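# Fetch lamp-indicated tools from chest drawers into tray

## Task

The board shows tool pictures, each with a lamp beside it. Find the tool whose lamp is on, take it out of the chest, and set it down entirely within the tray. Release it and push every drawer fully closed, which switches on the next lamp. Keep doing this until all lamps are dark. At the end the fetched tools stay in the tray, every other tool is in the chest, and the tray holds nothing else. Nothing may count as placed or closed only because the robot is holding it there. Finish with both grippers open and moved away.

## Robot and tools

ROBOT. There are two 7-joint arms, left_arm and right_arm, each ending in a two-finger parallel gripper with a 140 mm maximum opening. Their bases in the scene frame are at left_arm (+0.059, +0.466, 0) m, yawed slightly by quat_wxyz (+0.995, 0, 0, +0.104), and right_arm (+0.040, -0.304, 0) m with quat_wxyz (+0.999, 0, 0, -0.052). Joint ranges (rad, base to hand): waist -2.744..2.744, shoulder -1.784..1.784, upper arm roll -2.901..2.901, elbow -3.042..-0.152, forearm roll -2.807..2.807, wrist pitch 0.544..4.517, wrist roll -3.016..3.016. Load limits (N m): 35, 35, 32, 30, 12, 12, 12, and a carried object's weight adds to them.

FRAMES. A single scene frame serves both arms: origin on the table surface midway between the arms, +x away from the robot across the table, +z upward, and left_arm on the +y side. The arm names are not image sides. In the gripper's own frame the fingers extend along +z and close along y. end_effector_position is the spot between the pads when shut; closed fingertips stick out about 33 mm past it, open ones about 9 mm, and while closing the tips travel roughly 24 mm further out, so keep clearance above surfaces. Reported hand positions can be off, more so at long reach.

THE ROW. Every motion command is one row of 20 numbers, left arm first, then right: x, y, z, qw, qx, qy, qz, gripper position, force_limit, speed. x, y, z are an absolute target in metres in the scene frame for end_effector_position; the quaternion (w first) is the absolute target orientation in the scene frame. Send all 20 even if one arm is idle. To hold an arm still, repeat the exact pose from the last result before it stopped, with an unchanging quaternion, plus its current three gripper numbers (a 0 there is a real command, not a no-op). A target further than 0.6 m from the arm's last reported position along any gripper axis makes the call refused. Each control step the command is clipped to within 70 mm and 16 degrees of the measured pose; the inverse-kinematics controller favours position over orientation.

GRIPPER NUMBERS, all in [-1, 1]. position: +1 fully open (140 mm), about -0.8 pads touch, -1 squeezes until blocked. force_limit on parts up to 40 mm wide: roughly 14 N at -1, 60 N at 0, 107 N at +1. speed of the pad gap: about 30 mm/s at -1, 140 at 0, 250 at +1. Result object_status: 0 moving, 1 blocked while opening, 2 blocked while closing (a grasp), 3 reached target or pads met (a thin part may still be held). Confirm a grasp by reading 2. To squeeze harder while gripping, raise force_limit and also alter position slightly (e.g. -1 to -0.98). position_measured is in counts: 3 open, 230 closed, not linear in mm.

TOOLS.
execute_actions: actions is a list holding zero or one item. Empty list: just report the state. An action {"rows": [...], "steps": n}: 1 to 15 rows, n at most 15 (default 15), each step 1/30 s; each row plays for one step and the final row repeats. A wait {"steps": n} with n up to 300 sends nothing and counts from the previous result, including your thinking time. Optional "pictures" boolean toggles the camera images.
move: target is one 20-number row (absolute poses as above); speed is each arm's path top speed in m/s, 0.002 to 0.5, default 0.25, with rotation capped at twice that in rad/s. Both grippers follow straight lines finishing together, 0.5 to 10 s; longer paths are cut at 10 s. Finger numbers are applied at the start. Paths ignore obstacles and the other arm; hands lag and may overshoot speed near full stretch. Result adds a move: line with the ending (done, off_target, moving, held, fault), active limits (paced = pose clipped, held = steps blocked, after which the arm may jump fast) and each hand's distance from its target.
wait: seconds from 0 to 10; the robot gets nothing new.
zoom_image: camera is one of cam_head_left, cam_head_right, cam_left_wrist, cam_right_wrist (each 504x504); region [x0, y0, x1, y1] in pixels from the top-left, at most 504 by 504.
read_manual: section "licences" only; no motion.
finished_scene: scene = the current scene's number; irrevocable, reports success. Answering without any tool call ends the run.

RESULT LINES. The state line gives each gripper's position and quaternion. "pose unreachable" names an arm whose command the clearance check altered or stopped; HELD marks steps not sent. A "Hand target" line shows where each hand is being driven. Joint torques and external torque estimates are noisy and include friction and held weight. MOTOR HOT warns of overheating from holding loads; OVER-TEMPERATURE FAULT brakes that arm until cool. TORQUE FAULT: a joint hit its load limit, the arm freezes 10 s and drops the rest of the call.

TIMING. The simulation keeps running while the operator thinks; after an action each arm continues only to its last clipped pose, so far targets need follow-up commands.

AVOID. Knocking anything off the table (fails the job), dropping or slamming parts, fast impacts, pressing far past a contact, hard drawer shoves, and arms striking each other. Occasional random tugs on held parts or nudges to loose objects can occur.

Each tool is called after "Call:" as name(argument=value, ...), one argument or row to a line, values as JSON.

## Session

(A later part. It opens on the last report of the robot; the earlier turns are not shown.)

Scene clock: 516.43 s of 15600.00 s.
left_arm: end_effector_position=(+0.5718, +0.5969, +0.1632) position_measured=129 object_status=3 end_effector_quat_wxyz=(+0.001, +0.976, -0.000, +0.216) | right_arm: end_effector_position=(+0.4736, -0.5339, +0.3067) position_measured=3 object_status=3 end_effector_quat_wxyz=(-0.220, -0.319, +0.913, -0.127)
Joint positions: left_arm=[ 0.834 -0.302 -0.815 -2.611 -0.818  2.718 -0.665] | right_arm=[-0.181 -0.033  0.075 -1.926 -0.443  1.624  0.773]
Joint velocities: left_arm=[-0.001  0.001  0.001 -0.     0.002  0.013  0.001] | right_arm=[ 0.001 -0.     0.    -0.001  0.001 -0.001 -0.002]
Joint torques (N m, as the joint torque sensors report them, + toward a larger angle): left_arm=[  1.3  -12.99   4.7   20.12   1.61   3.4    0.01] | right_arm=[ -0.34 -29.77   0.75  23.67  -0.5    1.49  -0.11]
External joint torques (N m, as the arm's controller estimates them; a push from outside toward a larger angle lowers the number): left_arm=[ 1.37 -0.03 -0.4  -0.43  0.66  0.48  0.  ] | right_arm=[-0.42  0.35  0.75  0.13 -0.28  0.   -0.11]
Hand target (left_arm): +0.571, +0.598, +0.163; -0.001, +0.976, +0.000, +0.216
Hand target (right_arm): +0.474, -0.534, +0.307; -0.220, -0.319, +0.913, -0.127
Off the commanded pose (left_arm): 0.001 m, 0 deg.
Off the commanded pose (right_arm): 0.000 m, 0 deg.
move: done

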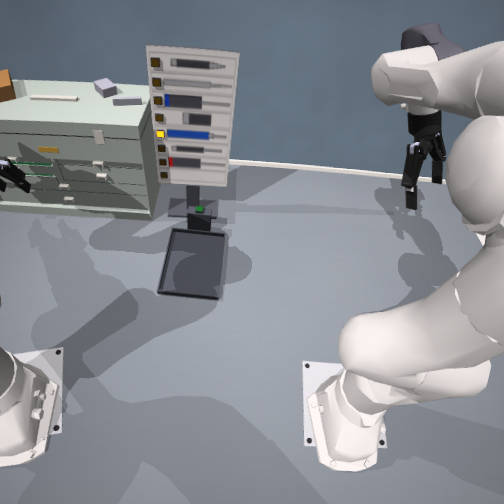

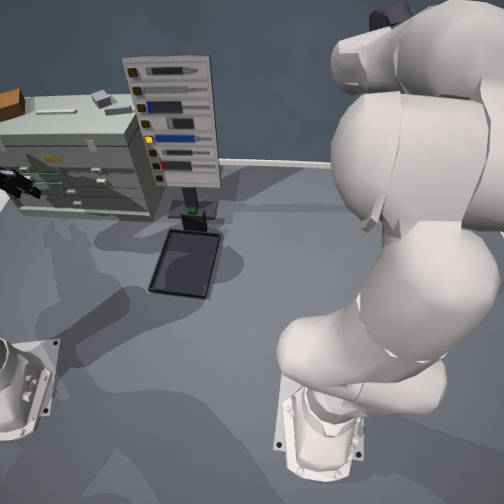

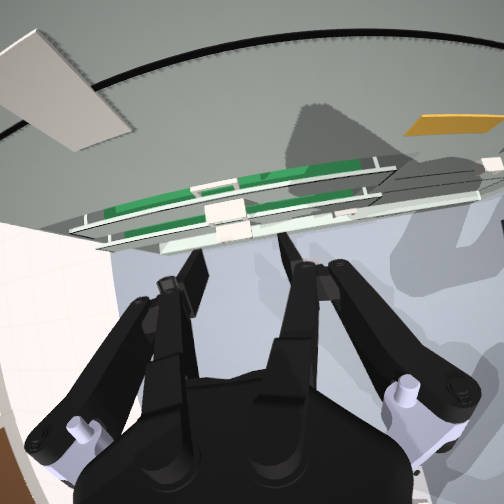

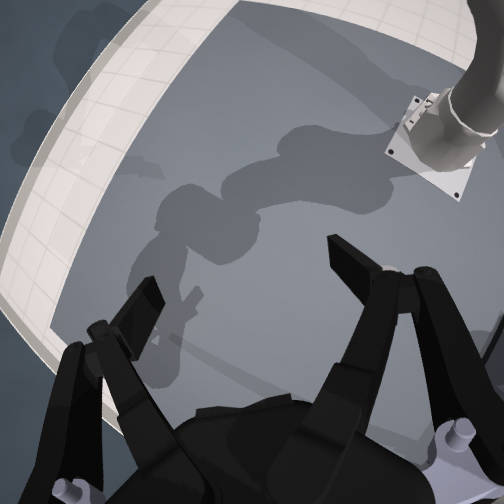

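Call:
move(
  target=[0.581,0.598,0.165,0,0.976,0,0.217,0,0,0,0.4736,-0.5339,0.3067,-0.220,-0.319,0.913,-0.127,1,0,0],
  speed=0.03,
)

Call:
move(
  target=[0.581,0.598,0.165,0,0.976,0,0.217,-1,0,-0.5,0.4736,-0.5339,0.3067,-0.220,-0.319,0.913,-0.127,1,0,0],
  speed=0.03,
)

Call:
move(
  target=[0.43,0.60,0.166,0,0.991,0,0.131,-1,0,-0.5,0.4736,-0.5339,0.3067,-0.220,-0.319,0.913,-0.127,1,0,0],
  speed=0.07,
)

Scene clock: 531.07 s of 15600.00 s.
left_arm: end_effector_position=(+0.5797, +0.5969, +0.1641) position_measured=129 object_status=3 end_effector_quat_wxyz=(+0.000, +0.976, -0.004, +0.216) | right_arm: end_effector_position=(+0.4736, -0.5339, +0.3067) position_measured=3 object_status=3 end_effector_quat_wxyz=(-0.220, -0.319, +0.913, -0.127)
Joint positions: left_arm=[ 0.855 -0.28  -0.837 -2.59  -0.794  2.724 -0.679] | right_arm=[-0.181 -0.033  0.075 -1.926 -0.443  1.624  0.773]
Joint velocities: left_arm=[ 0.012 -0.001 -0.013  0.004  0.006  0.001 -0.017] | right_arm=[ 0.002 -0.     0.001  0.001 -0.001  0.     0.   ]
Joint torques (N m, as the joint torque sensors report them, + toward a larger angle): left_arm=[  2.16 -13.17   5.22  21.59   1.51   3.42  -0.18] | right_arm=[ -0.12 -29.56   0.75  24.03  -0.51   1.43  -0.13]
External joint torques (N m, as the arm's controller estimates them; a push from outside toward a larger angle lowers the number): left_arm=[ 2.18  0.06  0.23  0.95  0.57  0.48 -0.19] | right_arm=[-0.21  0.62  0.74  0.4  -0.29 -0.07 -0.13]
Hand target (left_arm): +0.581, +0.598, +0.165; -0.000, +0.976, -0.000, +0.217
Hand target (right_arm): +0.474, -0.534, +0.307; -0.220, -0.319, +0.913, -0.127
Off the commanded pose (left_arm): 0.002 m, 0 deg.
Off the commanded pose (right_arm): 0.000 m, 0 deg.
After step 90, 10.93 s passed at rest.
move: done

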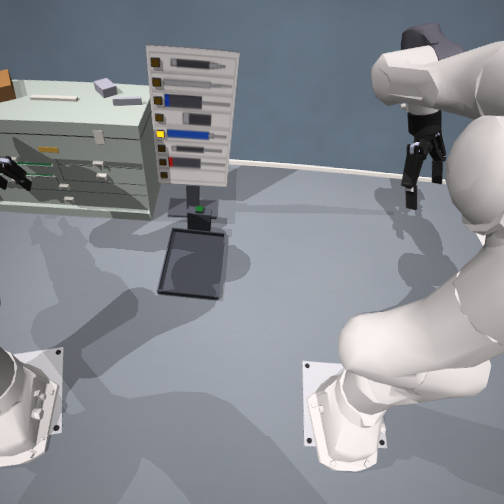

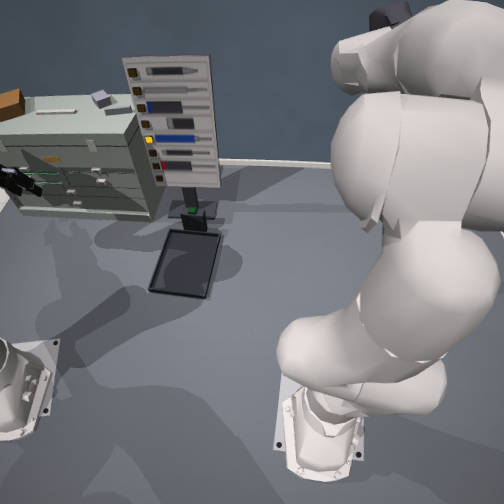

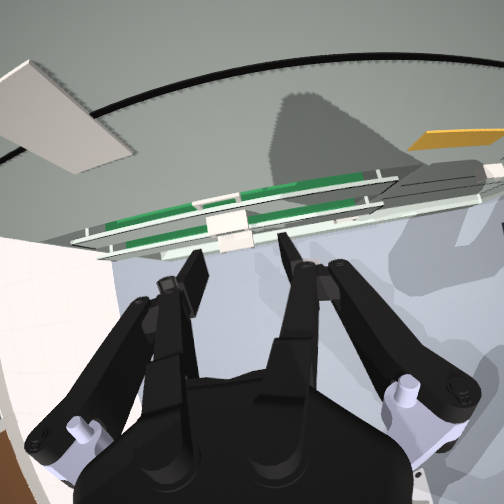

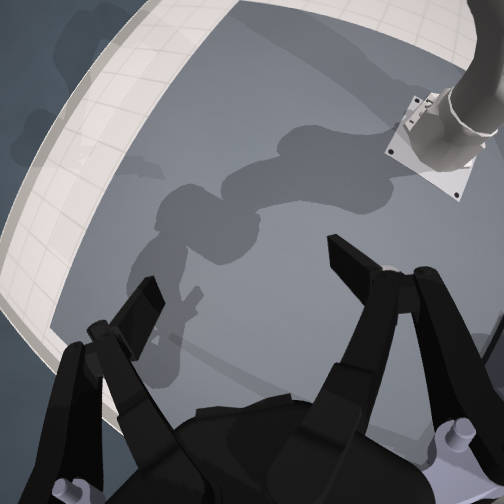

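Scene clock: 531.77 s of 15600.00 s.
left_arm: end_effector_position=(+0.5800, +0.5983, +0.1645) position_measured=193 object_status=2 end_effector_quat_wxyz=(-0.000, +0.976, -0.002, +0.217) | right_arm: end_effector_position=(+0.4736, -0.5339, +0.3067) position_measured=3 object_status=3 end_effector_quat_wxyz=(-0.220, -0.319, +0.913, -0.127)
Joint positions: left_arm=[ 0.857 -0.28  -0.837 -2.589 -0.794  2.726 -0.682] | right_arm=[-0.181 -0.033  0.075 -1.926 -0.443  1.624  0.773]
Joint velocities: left_arm=[ 0.     0.001 -0.    -0.     0.    -0.001 -0.002] | right_arm=[-0.     0.001 -0.001  0.001  0.    -0.    -0.   ]
Joint torques (N m, as the joint torque sensors report them, + toward a larger angle): left_arm=[  0.67 -12.92   4.3   22.15   1.32   3.13  -0.29] | right_arm=[ -0.37 -29.42   0.96  23.46  -0.52   1.5   -0.13]
External joint torques (N m, as the arm's controller estimates them; a push from outside toward a larger angle lowers the number): left_arm=[ 0.71  0.25 -0.64  1.53  0.37  0.2  -0.3 ] | right_arm=[-0.28  0.65  1.12 -0.11 -0.28  0.02 -0.14]
Hand target (left_arm): +0.581, +0.598, +0.165; +0.000, +0.976, -0.000, +0.217
Hand target (right_arm): +0.474, -0.534, +0.307; -0.220, -0.319, +0.913, -0.127
Off the commanded pose (left_arm): 0.001 m, 0 deg.
Off the commanded pose (right_arm): 0.000 m, 0 deg.
move: done

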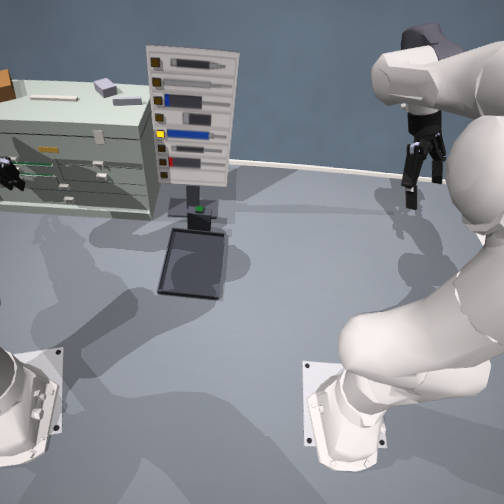

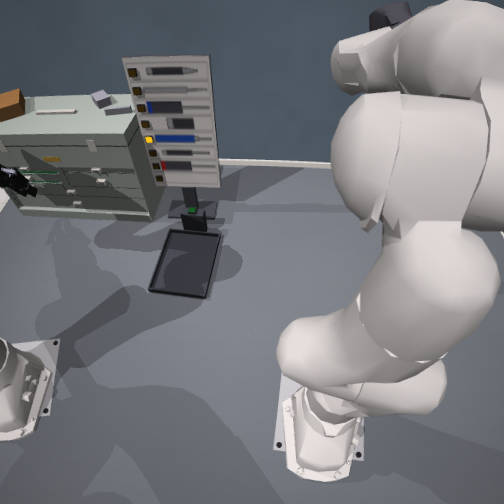

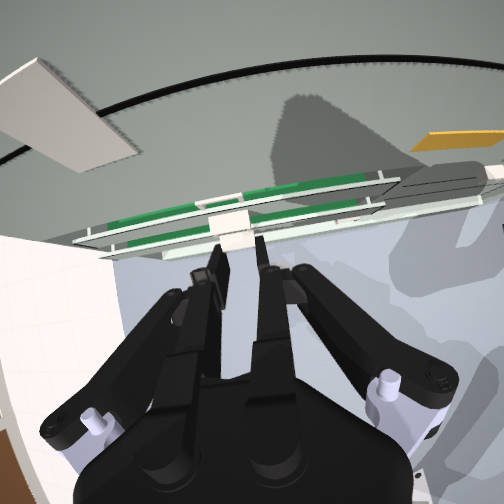

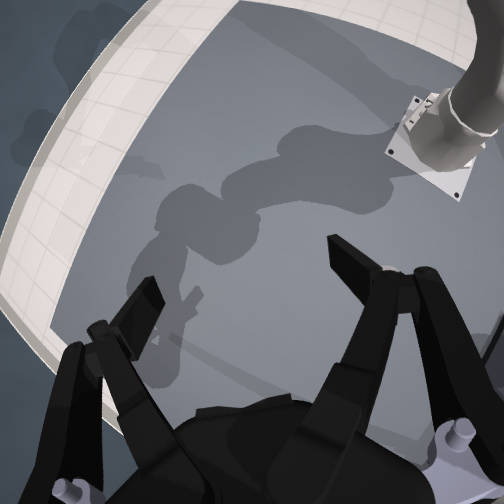

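Scene clock: 534.33 s of 15600.00 s.
left_arm: end_effector_position=(+0.4342, +0.6008, +0.1690) position_measured=193 object_status=2 end_effector_quat_wxyz=(-0.001, +0.990, +0.003, +0.140) | right_arm: end_effector_position=(+0.4736, -0.5339, +0.3067) position_measured=3 object_status=3 end_effector_quat_wxyz=(-0.220, -0.319, +0.913, -0.127)
Joint positions: left_arm=[ 0.763 -0.718 -0.621 -2.84  -0.751  2.355 -0.644] | right_arm=[-0.181 -0.033  0.075 -1.926 -0.443  1.624  0.773]
Joint velocities: left_arm=[ 0.    -0.003  0.004 -0.002  0.006 -0.008  0.001] | right_arm=[-0.    -0.     0.    -0.001  0.001  0.     0.   ]
Joint torques (N m, as the joint torque sensors report them, + toward a larger angle): left_arm=[-2.93 -5.71  8.68 20.97  0.9   1.37  0.03] | right_arm=[ -0.26 -29.57   0.92  23.96  -0.53   1.48  -0.15]
External joint torques (N m, as the arm's controller estimates them; a push from outside toward a larger angle lowers the number): left_arm=[-2.9  -1.27  1.46 -0.06  0.23 -1.44  0.02] | right_arm=[-0.27  0.54  0.97  0.39 -0.3  -0.01 -0.16]
Hand target (left_arm): +0.432, +0.597, +0.168; +0.003, +0.991, +0.000, +0.136
Hand target (right_arm): +0.474, -0.534, +0.307; -0.220, -0.319, +0.913, -0.127
Off the commanded pose (left_arm): 0.005 m, 1 deg.
Off the commanded pose (right_arm): 0.000 m, 0 deg.
move: off_target (left_arm)

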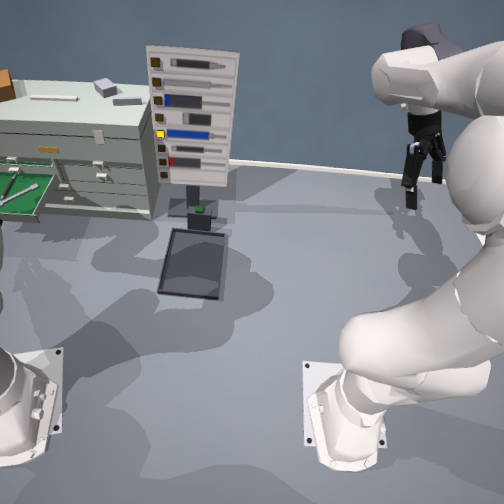

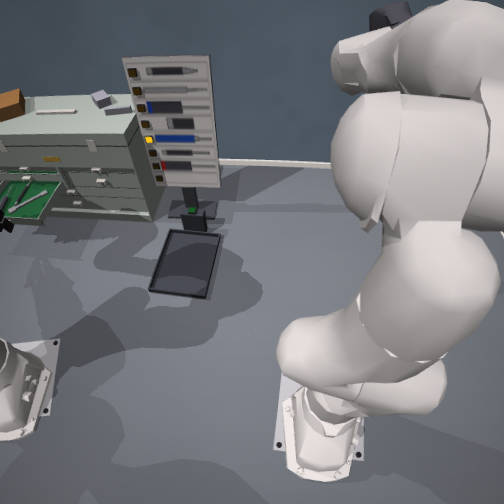

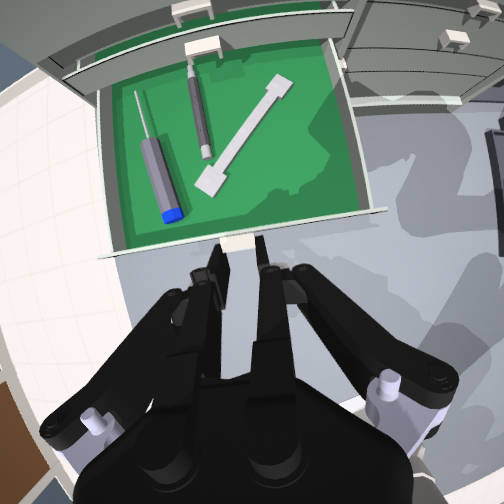

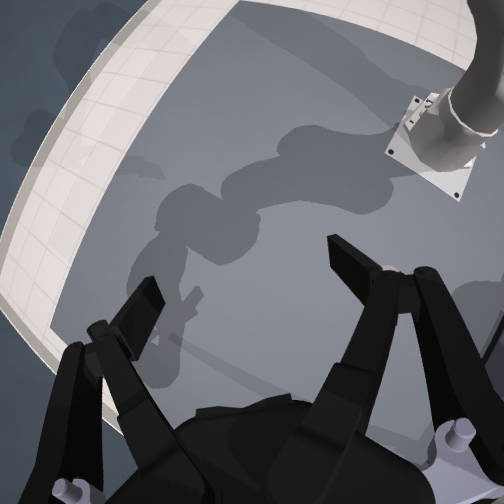

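Call:
move(
  target=[0.585,0.598,0.164,0,0.966,0,0.259,-1,0,-0.5,0.4736,-0.5339,0.3067,-0.220,-0.319,0.913,-0.127,1,0,0],
  speed=0.07,
)

Call:
move(
  target=[0.58,0.598,0.16,0,0.954,0,0.301,0,0,0,0.4736,-0.5339,0.3067,-0.220,-0.319,0.913,-0.127,1,0,0],
  speed=0.04,
)

Call:
move(
  target=[0.615,0.598,0.152,0,0.954,0,0.301,0,0,0,0.4736,-0.5339,0.3067,-0.220,-0.319,0.913,-0.127,1,0,0],
  speed=0.03,
)

Scene clock: 555.80 s of 15600.00 s.
left_arm: end_effector_position=(+0.5833, +0.5980, +0.1629) position_measured=193 object_status=2 end_effector_quat_wxyz=(+0.002, +0.967, +0.001, +0.253) | right_arm: end_effector_position=(+0.4736, -0.5339, +0.3067) position_measured=3 object_status=3 end_effector_quat_wxyz=(-0.220, -0.319, +0.913, -0.127)
Joint positions: left_arm=[ 0.754 -0.256 -0.761 -2.623 -0.959  2.819 -0.536] | right_arm=[-0.181 -0.033  0.075 -1.926 -0.443  1.624  0.773]
Joint velocities: left_arm=[-0.008  0.007  0.001 -0.    -0.011  0.023  0.02 ] | right_arm=[-0.     0.001  0.001 -0.002  0.001 -0.001 -0.001]
Joint torques (N m, as the joint torque sensors report them, + toward a larger angle): left_arm=[  0.99 -12.75   6.09  20.05   0.83   3.94   0.39] | right_arm=[ -0.26 -29.66   0.95  23.57  -0.54   1.48  -0.14]
External joint torques (N m, as the arm's controller estimates them; a push from outside toward a larger angle lowers the number): left_arm=[ 0.86  2.14  1.94 -0.09 -0.28  1.1   0.37] | right_arm=[-0.24  0.46  1.04  0.03 -0.31  0.   -0.15]
Hand target (left_arm): +0.583, +0.601, +0.162; -0.002, +0.967, -0.001, +0.254
Hand target (right_arm): +0.474, -0.534, +0.307; -0.220, -0.319, +0.913, -0.127
Off the commanded pose (left_arm): 0.002 m, 1 deg.
Off the commanded pose (right_arm): 0.000 m, 0 deg.
After step 90, 15.93 s passed at rest.
move: done

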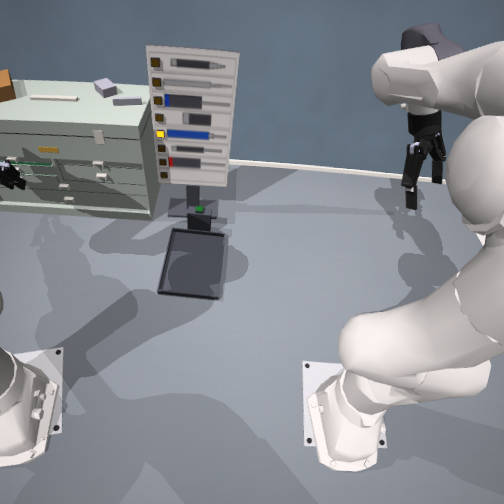

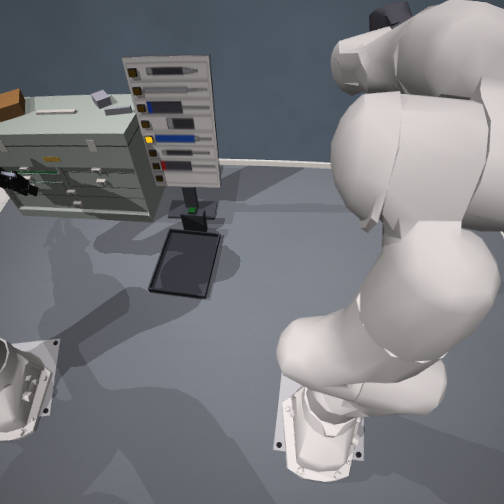

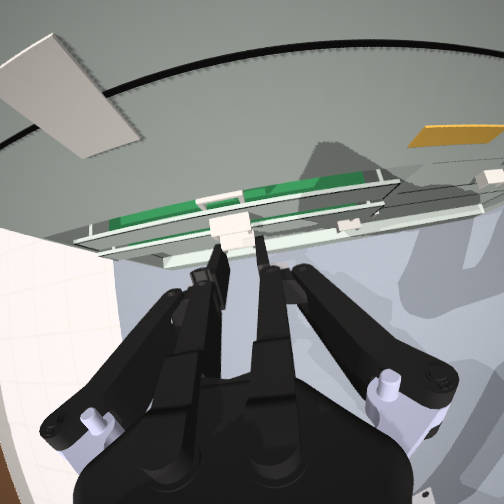

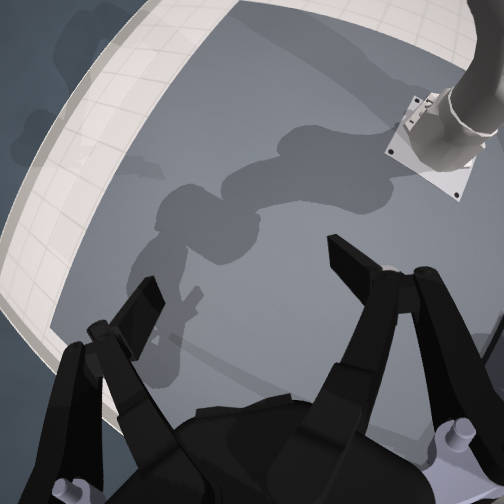

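Scene clock: 557.73 s of 15600.00 s.
left_arm: end_effector_position=(+0.5820, +0.5970, +0.1614) position_measured=129 object_status=3 end_effector_quat_wxyz=(+0.005, +0.953, +0.008, +0.302) | right_arm: end_effector_position=(+0.4736, -0.5339, +0.3067) position_measured=3 object_status=3 end_effector_quat_wxyz=(-0.220, -0.319, +0.913, -0.127)
Joint positions: left_arm=[ 0.571 -0.229 -0.617 -2.65  -1.297  2.92  -0.231] | right_arm=[-0.181 -0.033  0.075 -1.926 -0.443  1.624  0.773]
Joint velocities: left_arm=[-0.008  0.001  0.006 -0.    -0.031  0.005  0.068] | right_arm=[ 0.     0.001  0.001  0.     0.    -0.001  0.   ]
Joint torques (N m, as the joint torque sensors report them, + toward a larger angle): left_arm=[ -1.42 -16.3    4.77  19.33   0.72   2.85   0.26] | right_arm=[ -0.48 -29.59   0.77  23.76  -0.49   1.51  -0.12]
External joint torques (N m, as the arm's controller estimates them; a push from outside toward a larger angle lowers the number): left_arm=[-1.38  0.5   2.07 -0.01 -0.63  0.51  0.24] | right_arm=[-0.53  0.53  0.8   0.18 -0.27  0.01 -0.13]
Hand target (left_arm): +0.581, +0.597, +0.161; +0.002, +0.953, -0.001, +0.302
Hand target (right_arm): +0.474, -0.534, +0.307; -0.220, -0.319, +0.913, -0.127
Off the commanded pose (left_arm): 0.003 m, 1 deg.
Off the commanded pose (right_arm): 0.000 m, 0 deg.
move: done

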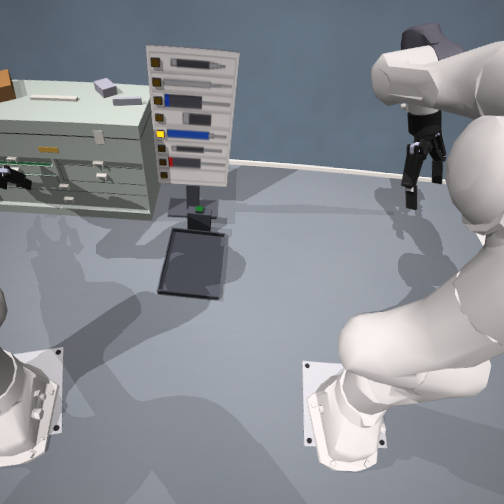

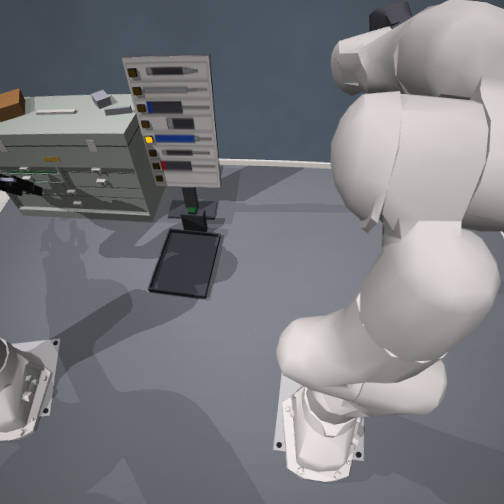

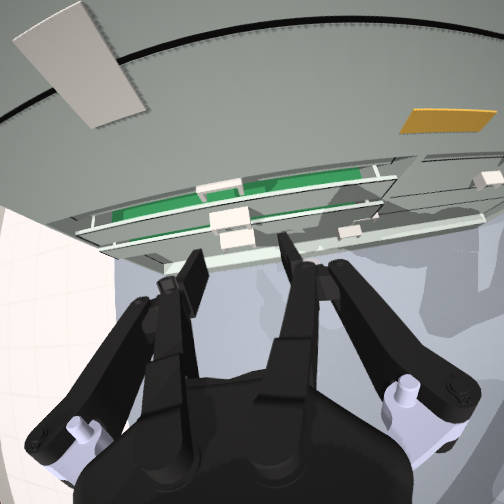

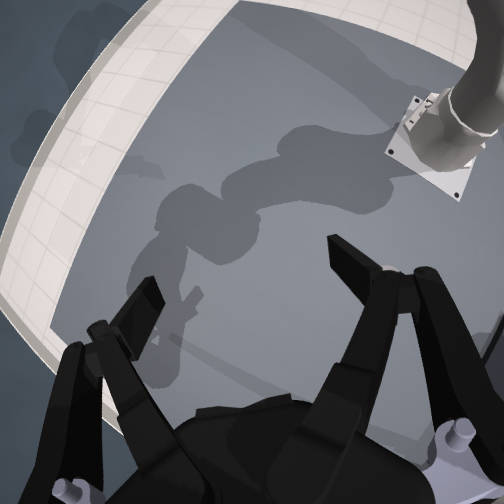

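Scene clock: 559.10 s of 15600.00 s.
left_arm: end_effector_position=(+0.6093, +0.5957, +0.1527) position_measured=128 object_status=3 end_effector_quat_wxyz=(-0.002, +0.954, -0.012, +0.299) | right_arm: end_effector_position=(+0.4736, -0.5339, +0.3067) position_measured=3 object_status=3 end_effector_quat_wxyz=(-0.220, -0.319, +0.913, -0.127)
Joint positions: left_arm=[ 0.574 -0.115 -0.642 -2.577 -1.23   2.992 -0.241] | right_arm=[-0.181 -0.033  0.075 -1.926 -0.443  1.624  0.773]
Joint velocities: left_arm=[ 0.001  0.002 -0.001  0.001  0.011  0.002 -0.007] | right_arm=[-0.002 -0.001 -0.     0.001  0.001  0.001 -0.001]
Joint torques (N m, as the joint torque sensors report them, + toward a larger angle): left_arm=[ 1.93 -6.08  0.63 29.21  2.32  4.79 -1.01] | right_arm=[ -0.1  -29.54   0.88  23.76  -0.54   1.48  -0.13]
External joint torques (N m, as the arm's controller estimates them; a push from outside toward a larger angle lowers the number): left_arm=[ 1.89 13.62 -0.94 10.06  0.91  2.36 -1.03] | right_arm=[ 0.    0.77  1.05  0.07 -0.3  -0.02 -0.14]
Hand target (left_arm): +0.614, +0.598, +0.151; -0.001, +0.954, -0.000, +0.300
Hand target (right_arm): +0.474, -0.534, +0.307; -0.220, -0.319, +0.913, -0.127
Off the commanded pose (left_arm): 0.006 m, 1 deg.
Off the commanded pose (right_arm): 0.000 m, 0 deg.
move: off_target (left_arm)

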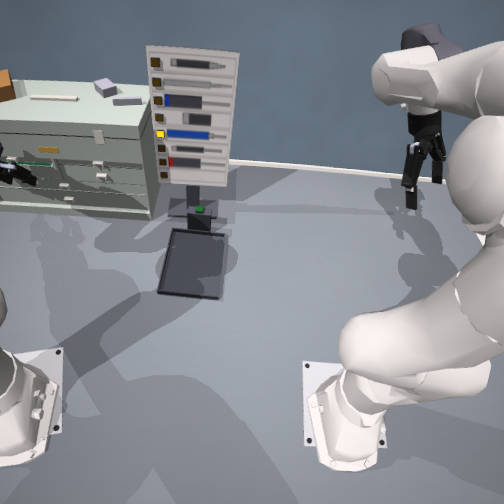

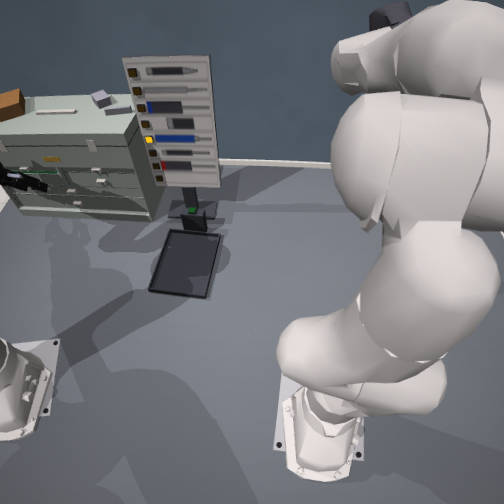

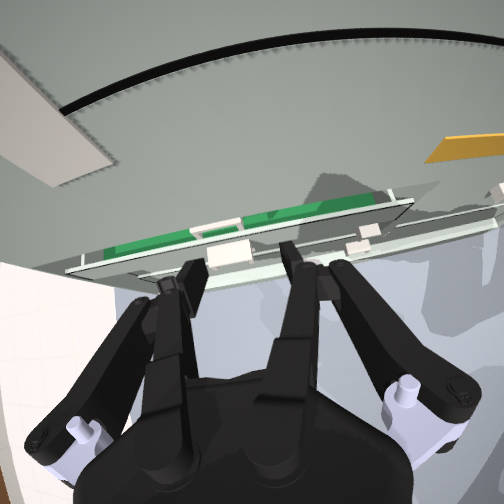

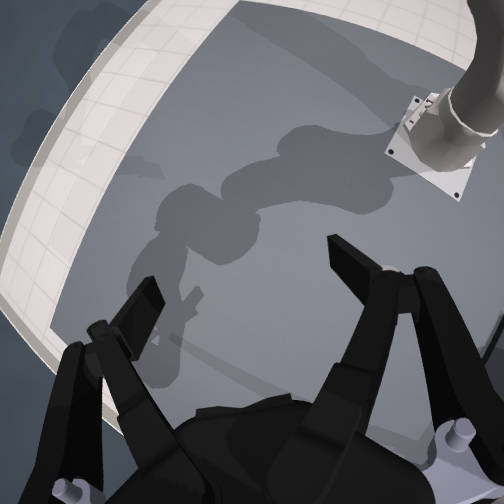

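Call:
move(
  target=[0.585,0.598,0.16,0,0.954,0,0.301,0,0,0,0.4736,-0.5339,0.3067,-0.220,-0.319,0.913,-0.127,1,0,0],
  speed=0.05,
)

Call:
move(
  target=[0.585,0.598,0.182,0,0.954,0,0.301,0,0,0,0.4736,-0.5339,0.3067,-0.220,-0.319,0.913,-0.127,1,0,0],
  speed=0.05,
)

Call:
move(
  target=[0.612,0.598,0.182,0,0.954,0,0.301,0,0,0,0.4736,-0.5339,0.3067,-0.220,-0.319,0.913,-0.127,1,0,0],
  speed=0.03,
)

Call:
move(
  target=[0.55,0.45,0.19,0,0.966,0,0.259,0,0,0,0.4736,-0.5339,0.3067,-0.220,-0.319,0.913,-0.127,1,0,0],
  speed=0.1,
)

Scene clock: 576.90 s of 15600.00 s.
left_arm: end_effector_position=(+0.5863, +0.5994, +0.1613) position_measured=129 object_status=3 end_effector_quat_wxyz=(-0.001, +0.953, +0.003, +0.303) | right_arm: end_effector_position=(+0.4736, -0.5339, +0.3067) position_measured=3 object_status=3 end_effector_quat_wxyz=(-0.220, -0.319, +0.913, -0.127)
Joint positions: left_arm=[ 0.57  -0.212 -0.619 -2.639 -1.286  2.939 -0.228] | right_arm=[-0.181 -0.033  0.075 -1.926 -0.443  1.624  0.773]
Joint velocities: left_arm=[-0.001 -0.001 -0.    -0.001 -0.007 -0.013  0.009] | right_arm=[-0.001 -0.001  0.     0.    -0.001  0.001 -0.001]
Joint torques (N m, as the joint torque sensors report them, + toward a larger angle): left_arm=[ -0.86 -18.78   4.44  19.44   0.86   1.98   0.15] | right_arm=[ -0.3  -29.64   0.79  23.6   -0.53   1.46  -0.15]
External joint torques (N m, as the arm's controller estimates them; a push from outside toward a larger angle lowers the number): left_arm=[-0.85 -1.57  1.9   0.18 -0.5  -0.38  0.13] | right_arm=[-0.24  0.64  0.92 -0.06 -0.29 -0.03 -0.16]
Hand target (left_arm): +0.586, +0.598, +0.161; +0.001, +0.953, +0.000, +0.302
Hand target (right_arm): +0.474, -0.534, +0.307; -0.220, -0.319, +0.913, -0.127
Off the commanded pose (left_arm): 0.002 m, 0 deg.
Off the commanded pose (right_arm): 0.000 m, 0 deg.
After step 90, 13.90 s passed at rest.
move: done

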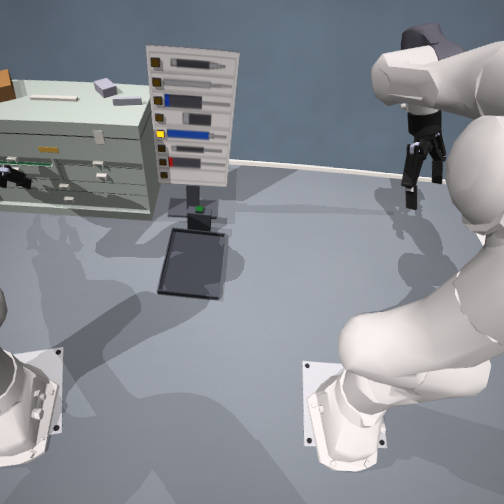

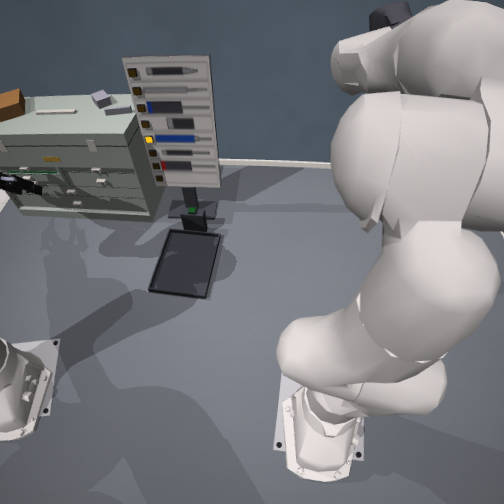

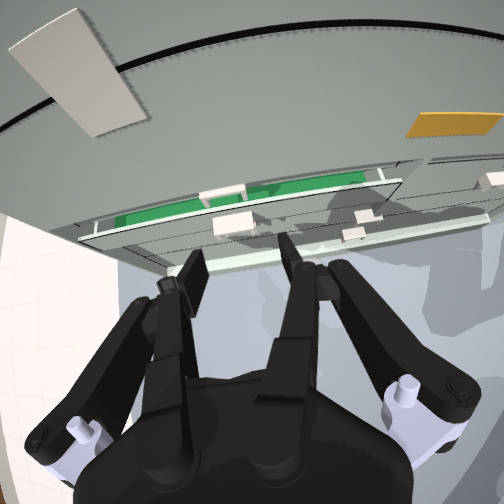

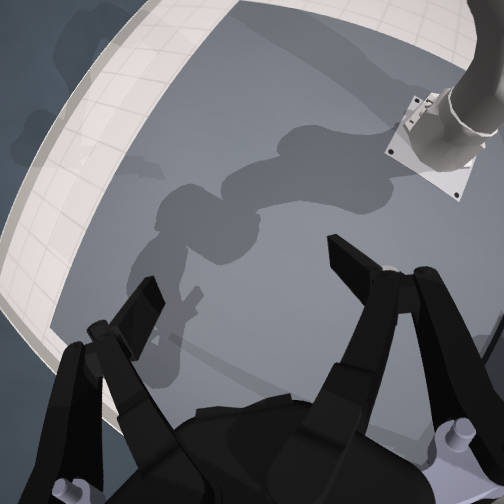

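Scene clock: 577.83 s of 15600.00 s.
left_arm: end_effector_position=(+0.5860, +0.5988, +0.1830) position_measured=129 object_status=3 end_effector_quat_wxyz=(-0.003, +0.953, -0.007, +0.303) | right_arm: end_effector_position=(+0.4736, -0.5339, +0.3067) position_measured=3 object_status=3 end_effector_quat_wxyz=(-0.220, -0.319, +0.913, -0.127)
Joint positions: left_arm=[ 0.599 -0.289 -0.627 -2.65  -1.187  2.872 -0.317] | right_arm=[-0.181 -0.033  0.075 -1.926 -0.443  1.624  0.773]
Joint velocities: left_arm=[ 0.008 -0.001 -0.008 -0.001  0.019 -0.016 -0.05 ] | right_arm=[-0.001 -0.     0.001  0.     0.     0.001 -0.   ]
Joint torques (N m, as the joint torque sensors report them, + toward a larger angle): left_arm=[  1.61 -17.06   2.74  19.58   1.96   2.28  -0.17] | right_arm=[ -0.4  -29.67   0.73  23.67  -0.52   1.44  -0.09]
External joint torques (N m, as the arm's controller estimates them; a push from outside toward a larger angle lowers the number): left_arm=[ 1.62 -1.6  -0.81 -0.42  0.67 -0.23 -0.18] | right_arm=[-0.35  0.56  0.85  0.02 -0.28 -0.05 -0.1 ]
Hand target (left_arm): +0.585, +0.598, +0.182; +0.000, +0.954, +0.000, +0.301
Hand target (right_arm): +0.474, -0.534, +0.307; -0.220, -0.319, +0.913, -0.127
Off the commanded pose (left_arm): 0.002 m, 1 deg.
Off the commanded pose (right_arm): 0.000 m, 0 deg.
move: done

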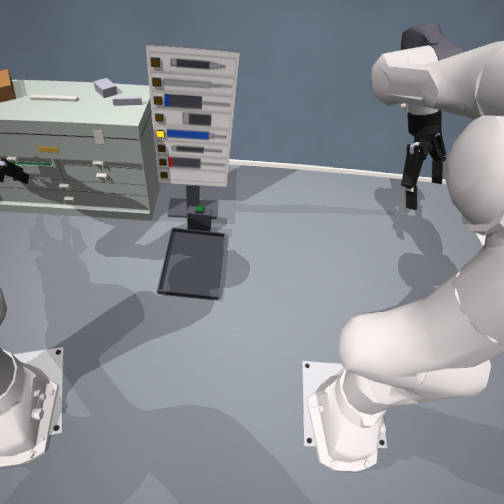

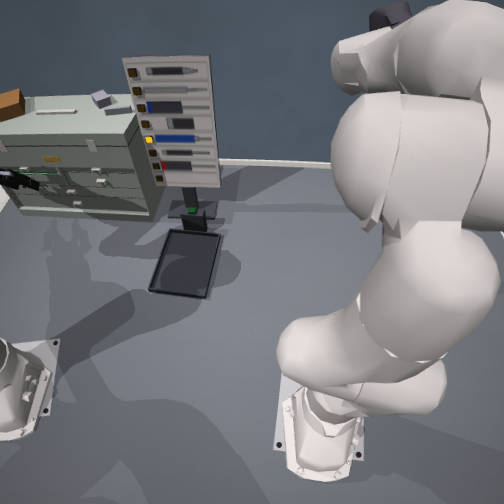

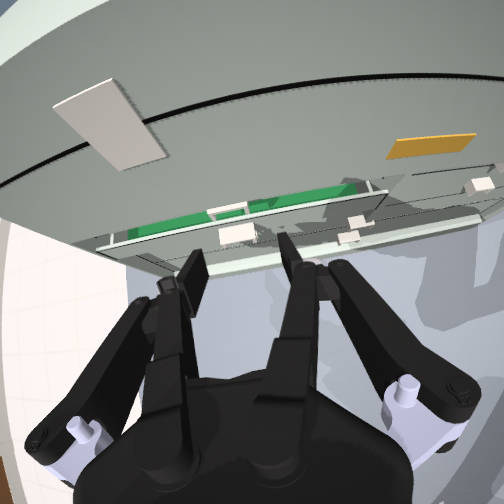

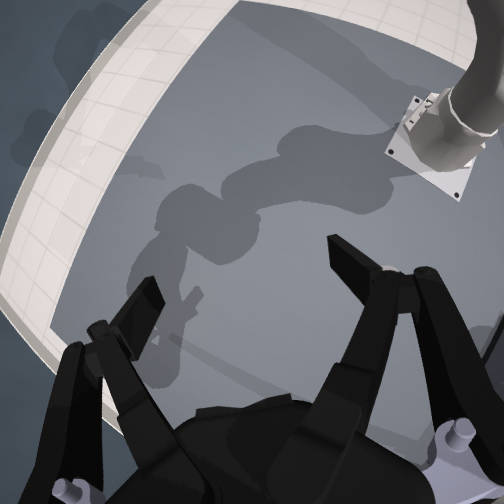

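Scene clock: 578.93 s of 15600.00 s.
left_arm: end_effector_position=(+0.6074, +0.5966, +0.1805) position_measured=129 object_status=3 end_effector_quat_wxyz=(-0.002, +0.954, -0.010, +0.298) | right_arm: end_effector_position=(+0.4736, -0.5339, +0.3067) position_measured=3 object_status=3 end_effector_quat_wxyz=(-0.220, -0.319, +0.913, -0.127)
Joint positions: left_arm=[ 0.639 -0.217 -0.676 -2.593 -1.111  2.898 -0.378] | right_arm=[-0.181 -0.033  0.075 -1.926 -0.443  1.624  0.773]
Joint velocities: left_arm=[ 0.018 -0.001 -0.021  0.002  0.025  0.001 -0.038] | right_arm=[ 0.     0.     0.001  0.001  0.001 -0.     0.001]
Joint torques (N m, as the joint torque sensors report them, + toward a larger angle): left_arm=[  2.49 -10.7    1.95  26.98   1.98   4.17  -0.47] | right_arm=[ -0.19 -29.17   0.81  23.97  -0.46   1.46  -0.16]
External joint torques (N m, as the arm's controller estimates them; a push from outside toward a larger angle lowers the number): left_arm=[ 2.52  6.38 -1.08  6.84  0.67  1.57 -0.47] | right_arm=[-0.27  0.97  0.81  0.39 -0.24 -0.04 -0.17]
Hand target (left_arm): +0.611, +0.598, +0.182; -0.001, +0.954, -0.000, +0.300
Hand target (right_arm): +0.474, -0.534, +0.307; -0.220, -0.319, +0.913, -0.127
Off the commanded pose (left_arm): 0.005 m, 1 deg.
Off the commanded pose (right_arm): 0.000 m, 0 deg.
move: off_target (left_arm)

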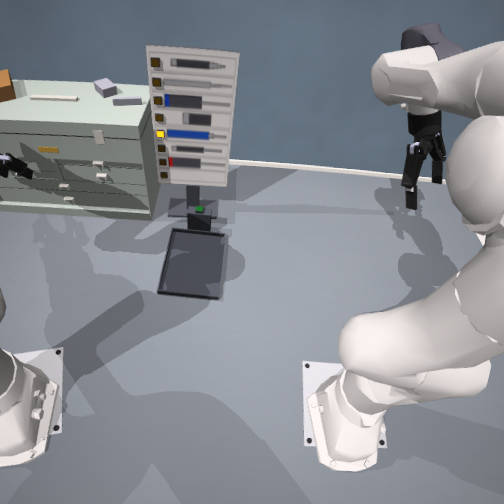

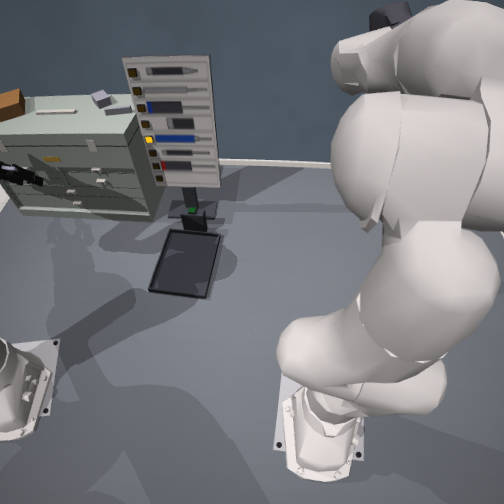

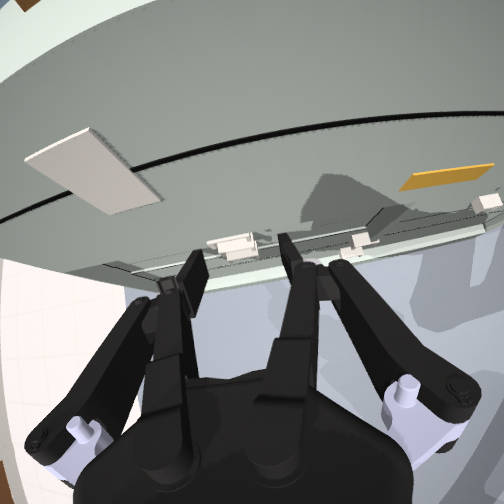

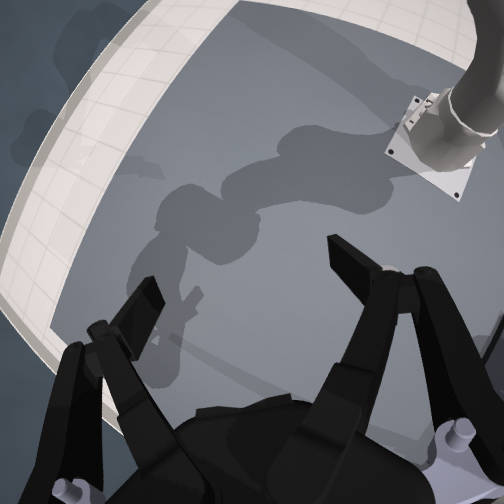

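Scene clock: 581.30 s of 15600.00 s.
left_arm: end_effector_position=(+0.5498, +0.4528, +0.1914) position_measured=129 object_status=3 end_effector_quat_wxyz=(-0.003, +0.966, -0.004, +0.260) | right_arm: end_effector_position=(+0.4736, -0.5339, +0.3067) position_measured=3 object_status=3 end_effector_quat_wxyz=(-0.220, -0.319, +0.913, -0.127)
Joint positions: left_arm=[ 0.558 -0.658 -0.937 -2.764 -1.092  2.676 -0.839] | right_arm=[-0.181 -0.033  0.075 -1.926 -0.443  1.624  0.773]
Joint velocities: left_arm=[ 0.004 -0.003 -0.003  0.001  0.001 -0.013 -0.03 ] | right_arm=[-0.001  0.001  0.    -0.     0.001  0.     0.001]
Joint torques (N m, as the joint torque sensors report them, + toward a larger angle): left_arm=[ 0.96 -4.55 10.26 20.11  1.2   2.82 -0.07] | right_arm=[ -0.21 -29.85   0.86  23.82  -0.51   1.46  -0.1 ]
External joint torques (N m, as the arm's controller estimates them; a push from outside toward a larger angle lowers the number): left_arm=[ 0.94 -1.63 -0.03  1.37  0.2  -0.3  -0.08] | right_arm=[-0.13  0.15  1.02  0.31 -0.28 -0.02 -0.11]
Hand target (left_arm): +0.550, +0.452, +0.192; -0.000, +0.966, +0.002, +0.259
Hand target (right_arm): +0.474, -0.534, +0.307; -0.220, -0.319, +0.913, -0.127
Off the commanded pose (left_arm): 0.003 m, 1 deg.
Off the commanded pose (right_arm): 0.000 m, 0 deg.
move: done

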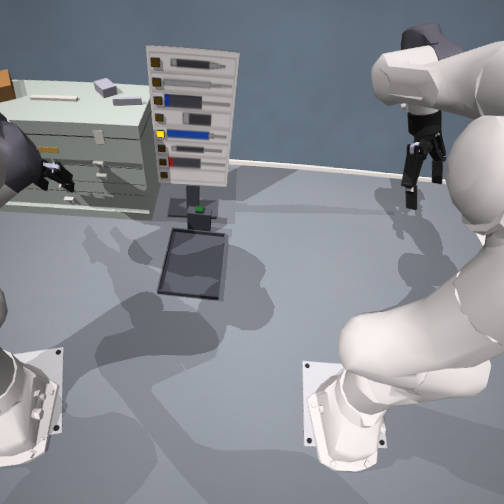

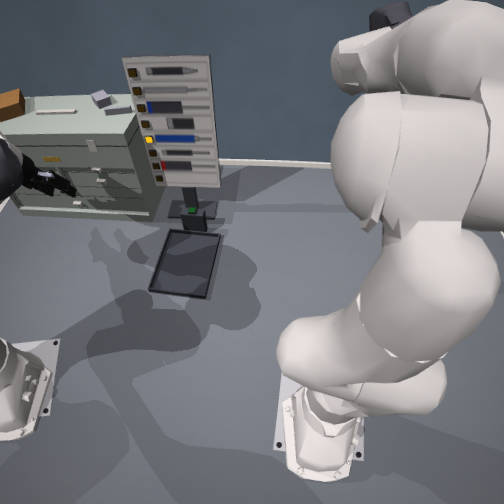

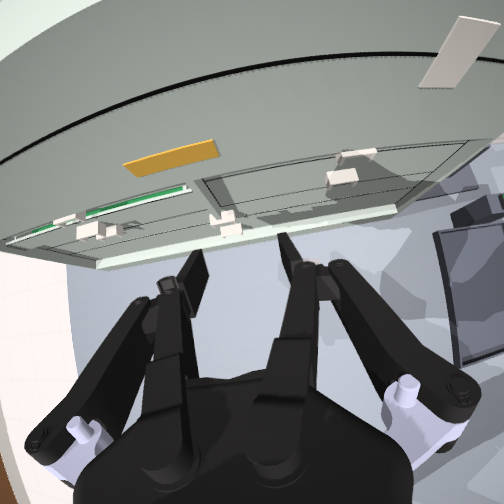

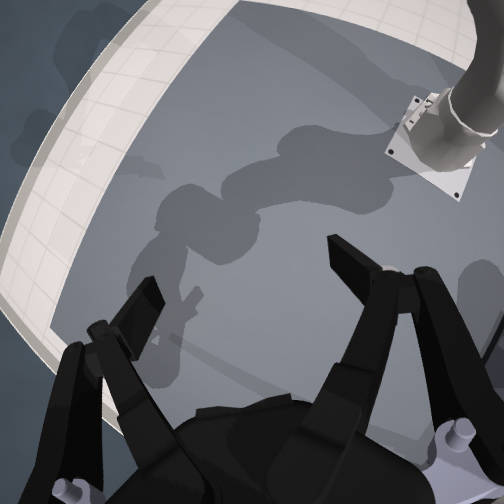

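Call:
move(
  target=[0.58,0.352,0.213,0,0.94,0,0.342,0,0,0,0.4736,-0.5339,0.3067,-0.220,-0.319,0.913,-0.127,1,0,0],
  speed=0.1,
)

Call:
zoom_image(
  camera="cam_left_wrist",
  region=[150, 150, 350, 320],
)

Scene clock: 595.37 s of 15600.00 s.
left_arm: end_effector_position=(+0.5795, +0.3539, +0.2116) position_measured=129 object_status=3 end_effector_quat_wxyz=(-0.001, +0.941, -0.006, +0.339) | right_arm: end_effector_position=(+0.4736, -0.5339, +0.3067) position_measured=3 object_status=3 end_effector_quat_wxyz=(-0.220, -0.319, +0.913, -0.127)
Joint positions: left_arm=[ 0.504 -0.683 -1.182 -2.705 -1.312  2.866 -0.927] | right_arm=[-0.181 -0.033  0.075 -1.926 -0.443  1.624  0.773]
Joint velocities: left_arm=[ 0.002 -0.001 -0.002  0.001 -0.007  0.008 -0.01 ] | right_arm=[ 0.     0.001  0.     0.001 -0.001 -0.    -0.   ]
Joint torques (N m, as the joint torque sensors report them, + toward a larger angle): left_arm=[ 0.44  0.28 12.16 18.42  0.78  3.68 -0.24] | right_arm=[  0.02 -30.14   1.04  23.85  -0.55   1.48  -0.17]
External joint torques (N m, as the arm's controller estimates them; a push from outside toward a larger angle lowers the number): left_arm=[ 0.47 -0.83 -0.68  1.94 -0.5   0.49 -0.26] | right_arm=[ 0.04  0.    1.13  0.23 -0.31 -0.02 -0.18]
Hand target (left_arm): +0.581, +0.355, +0.213; -0.001, +0.940, -0.001, +0.341
Hand target (right_arm): +0.474, -0.534, +0.307; -0.220, -0.319, +0.913, -0.127
Off the commanded pose (left_arm): 0.002 m, 1 deg.
Off the commanded pose (right_arm): 0.000 m, 0 deg.
After step 90, 9.47 s passed at rest.
move: done

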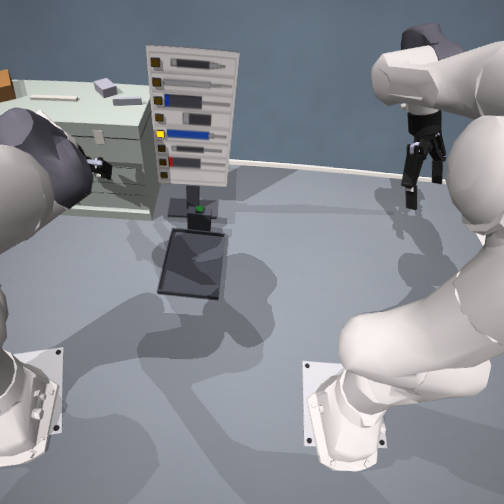

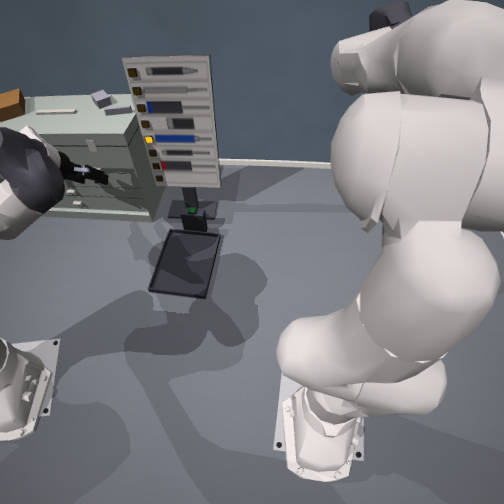

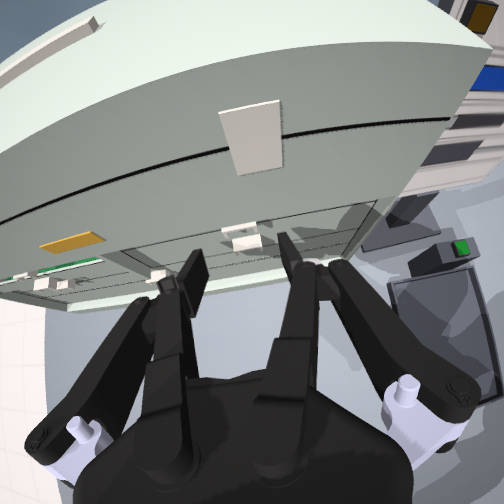

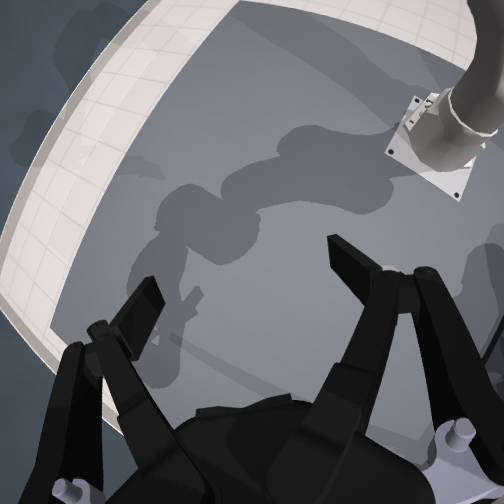

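Region (150, 150, 350, 320) of cam_left_wrist's 504x504 image, scaled by 2.520, with more detail than that image has; it fills the top 428 rows of this view, and the rest is white.

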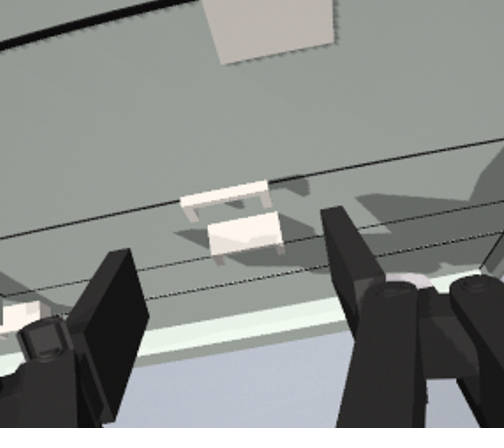

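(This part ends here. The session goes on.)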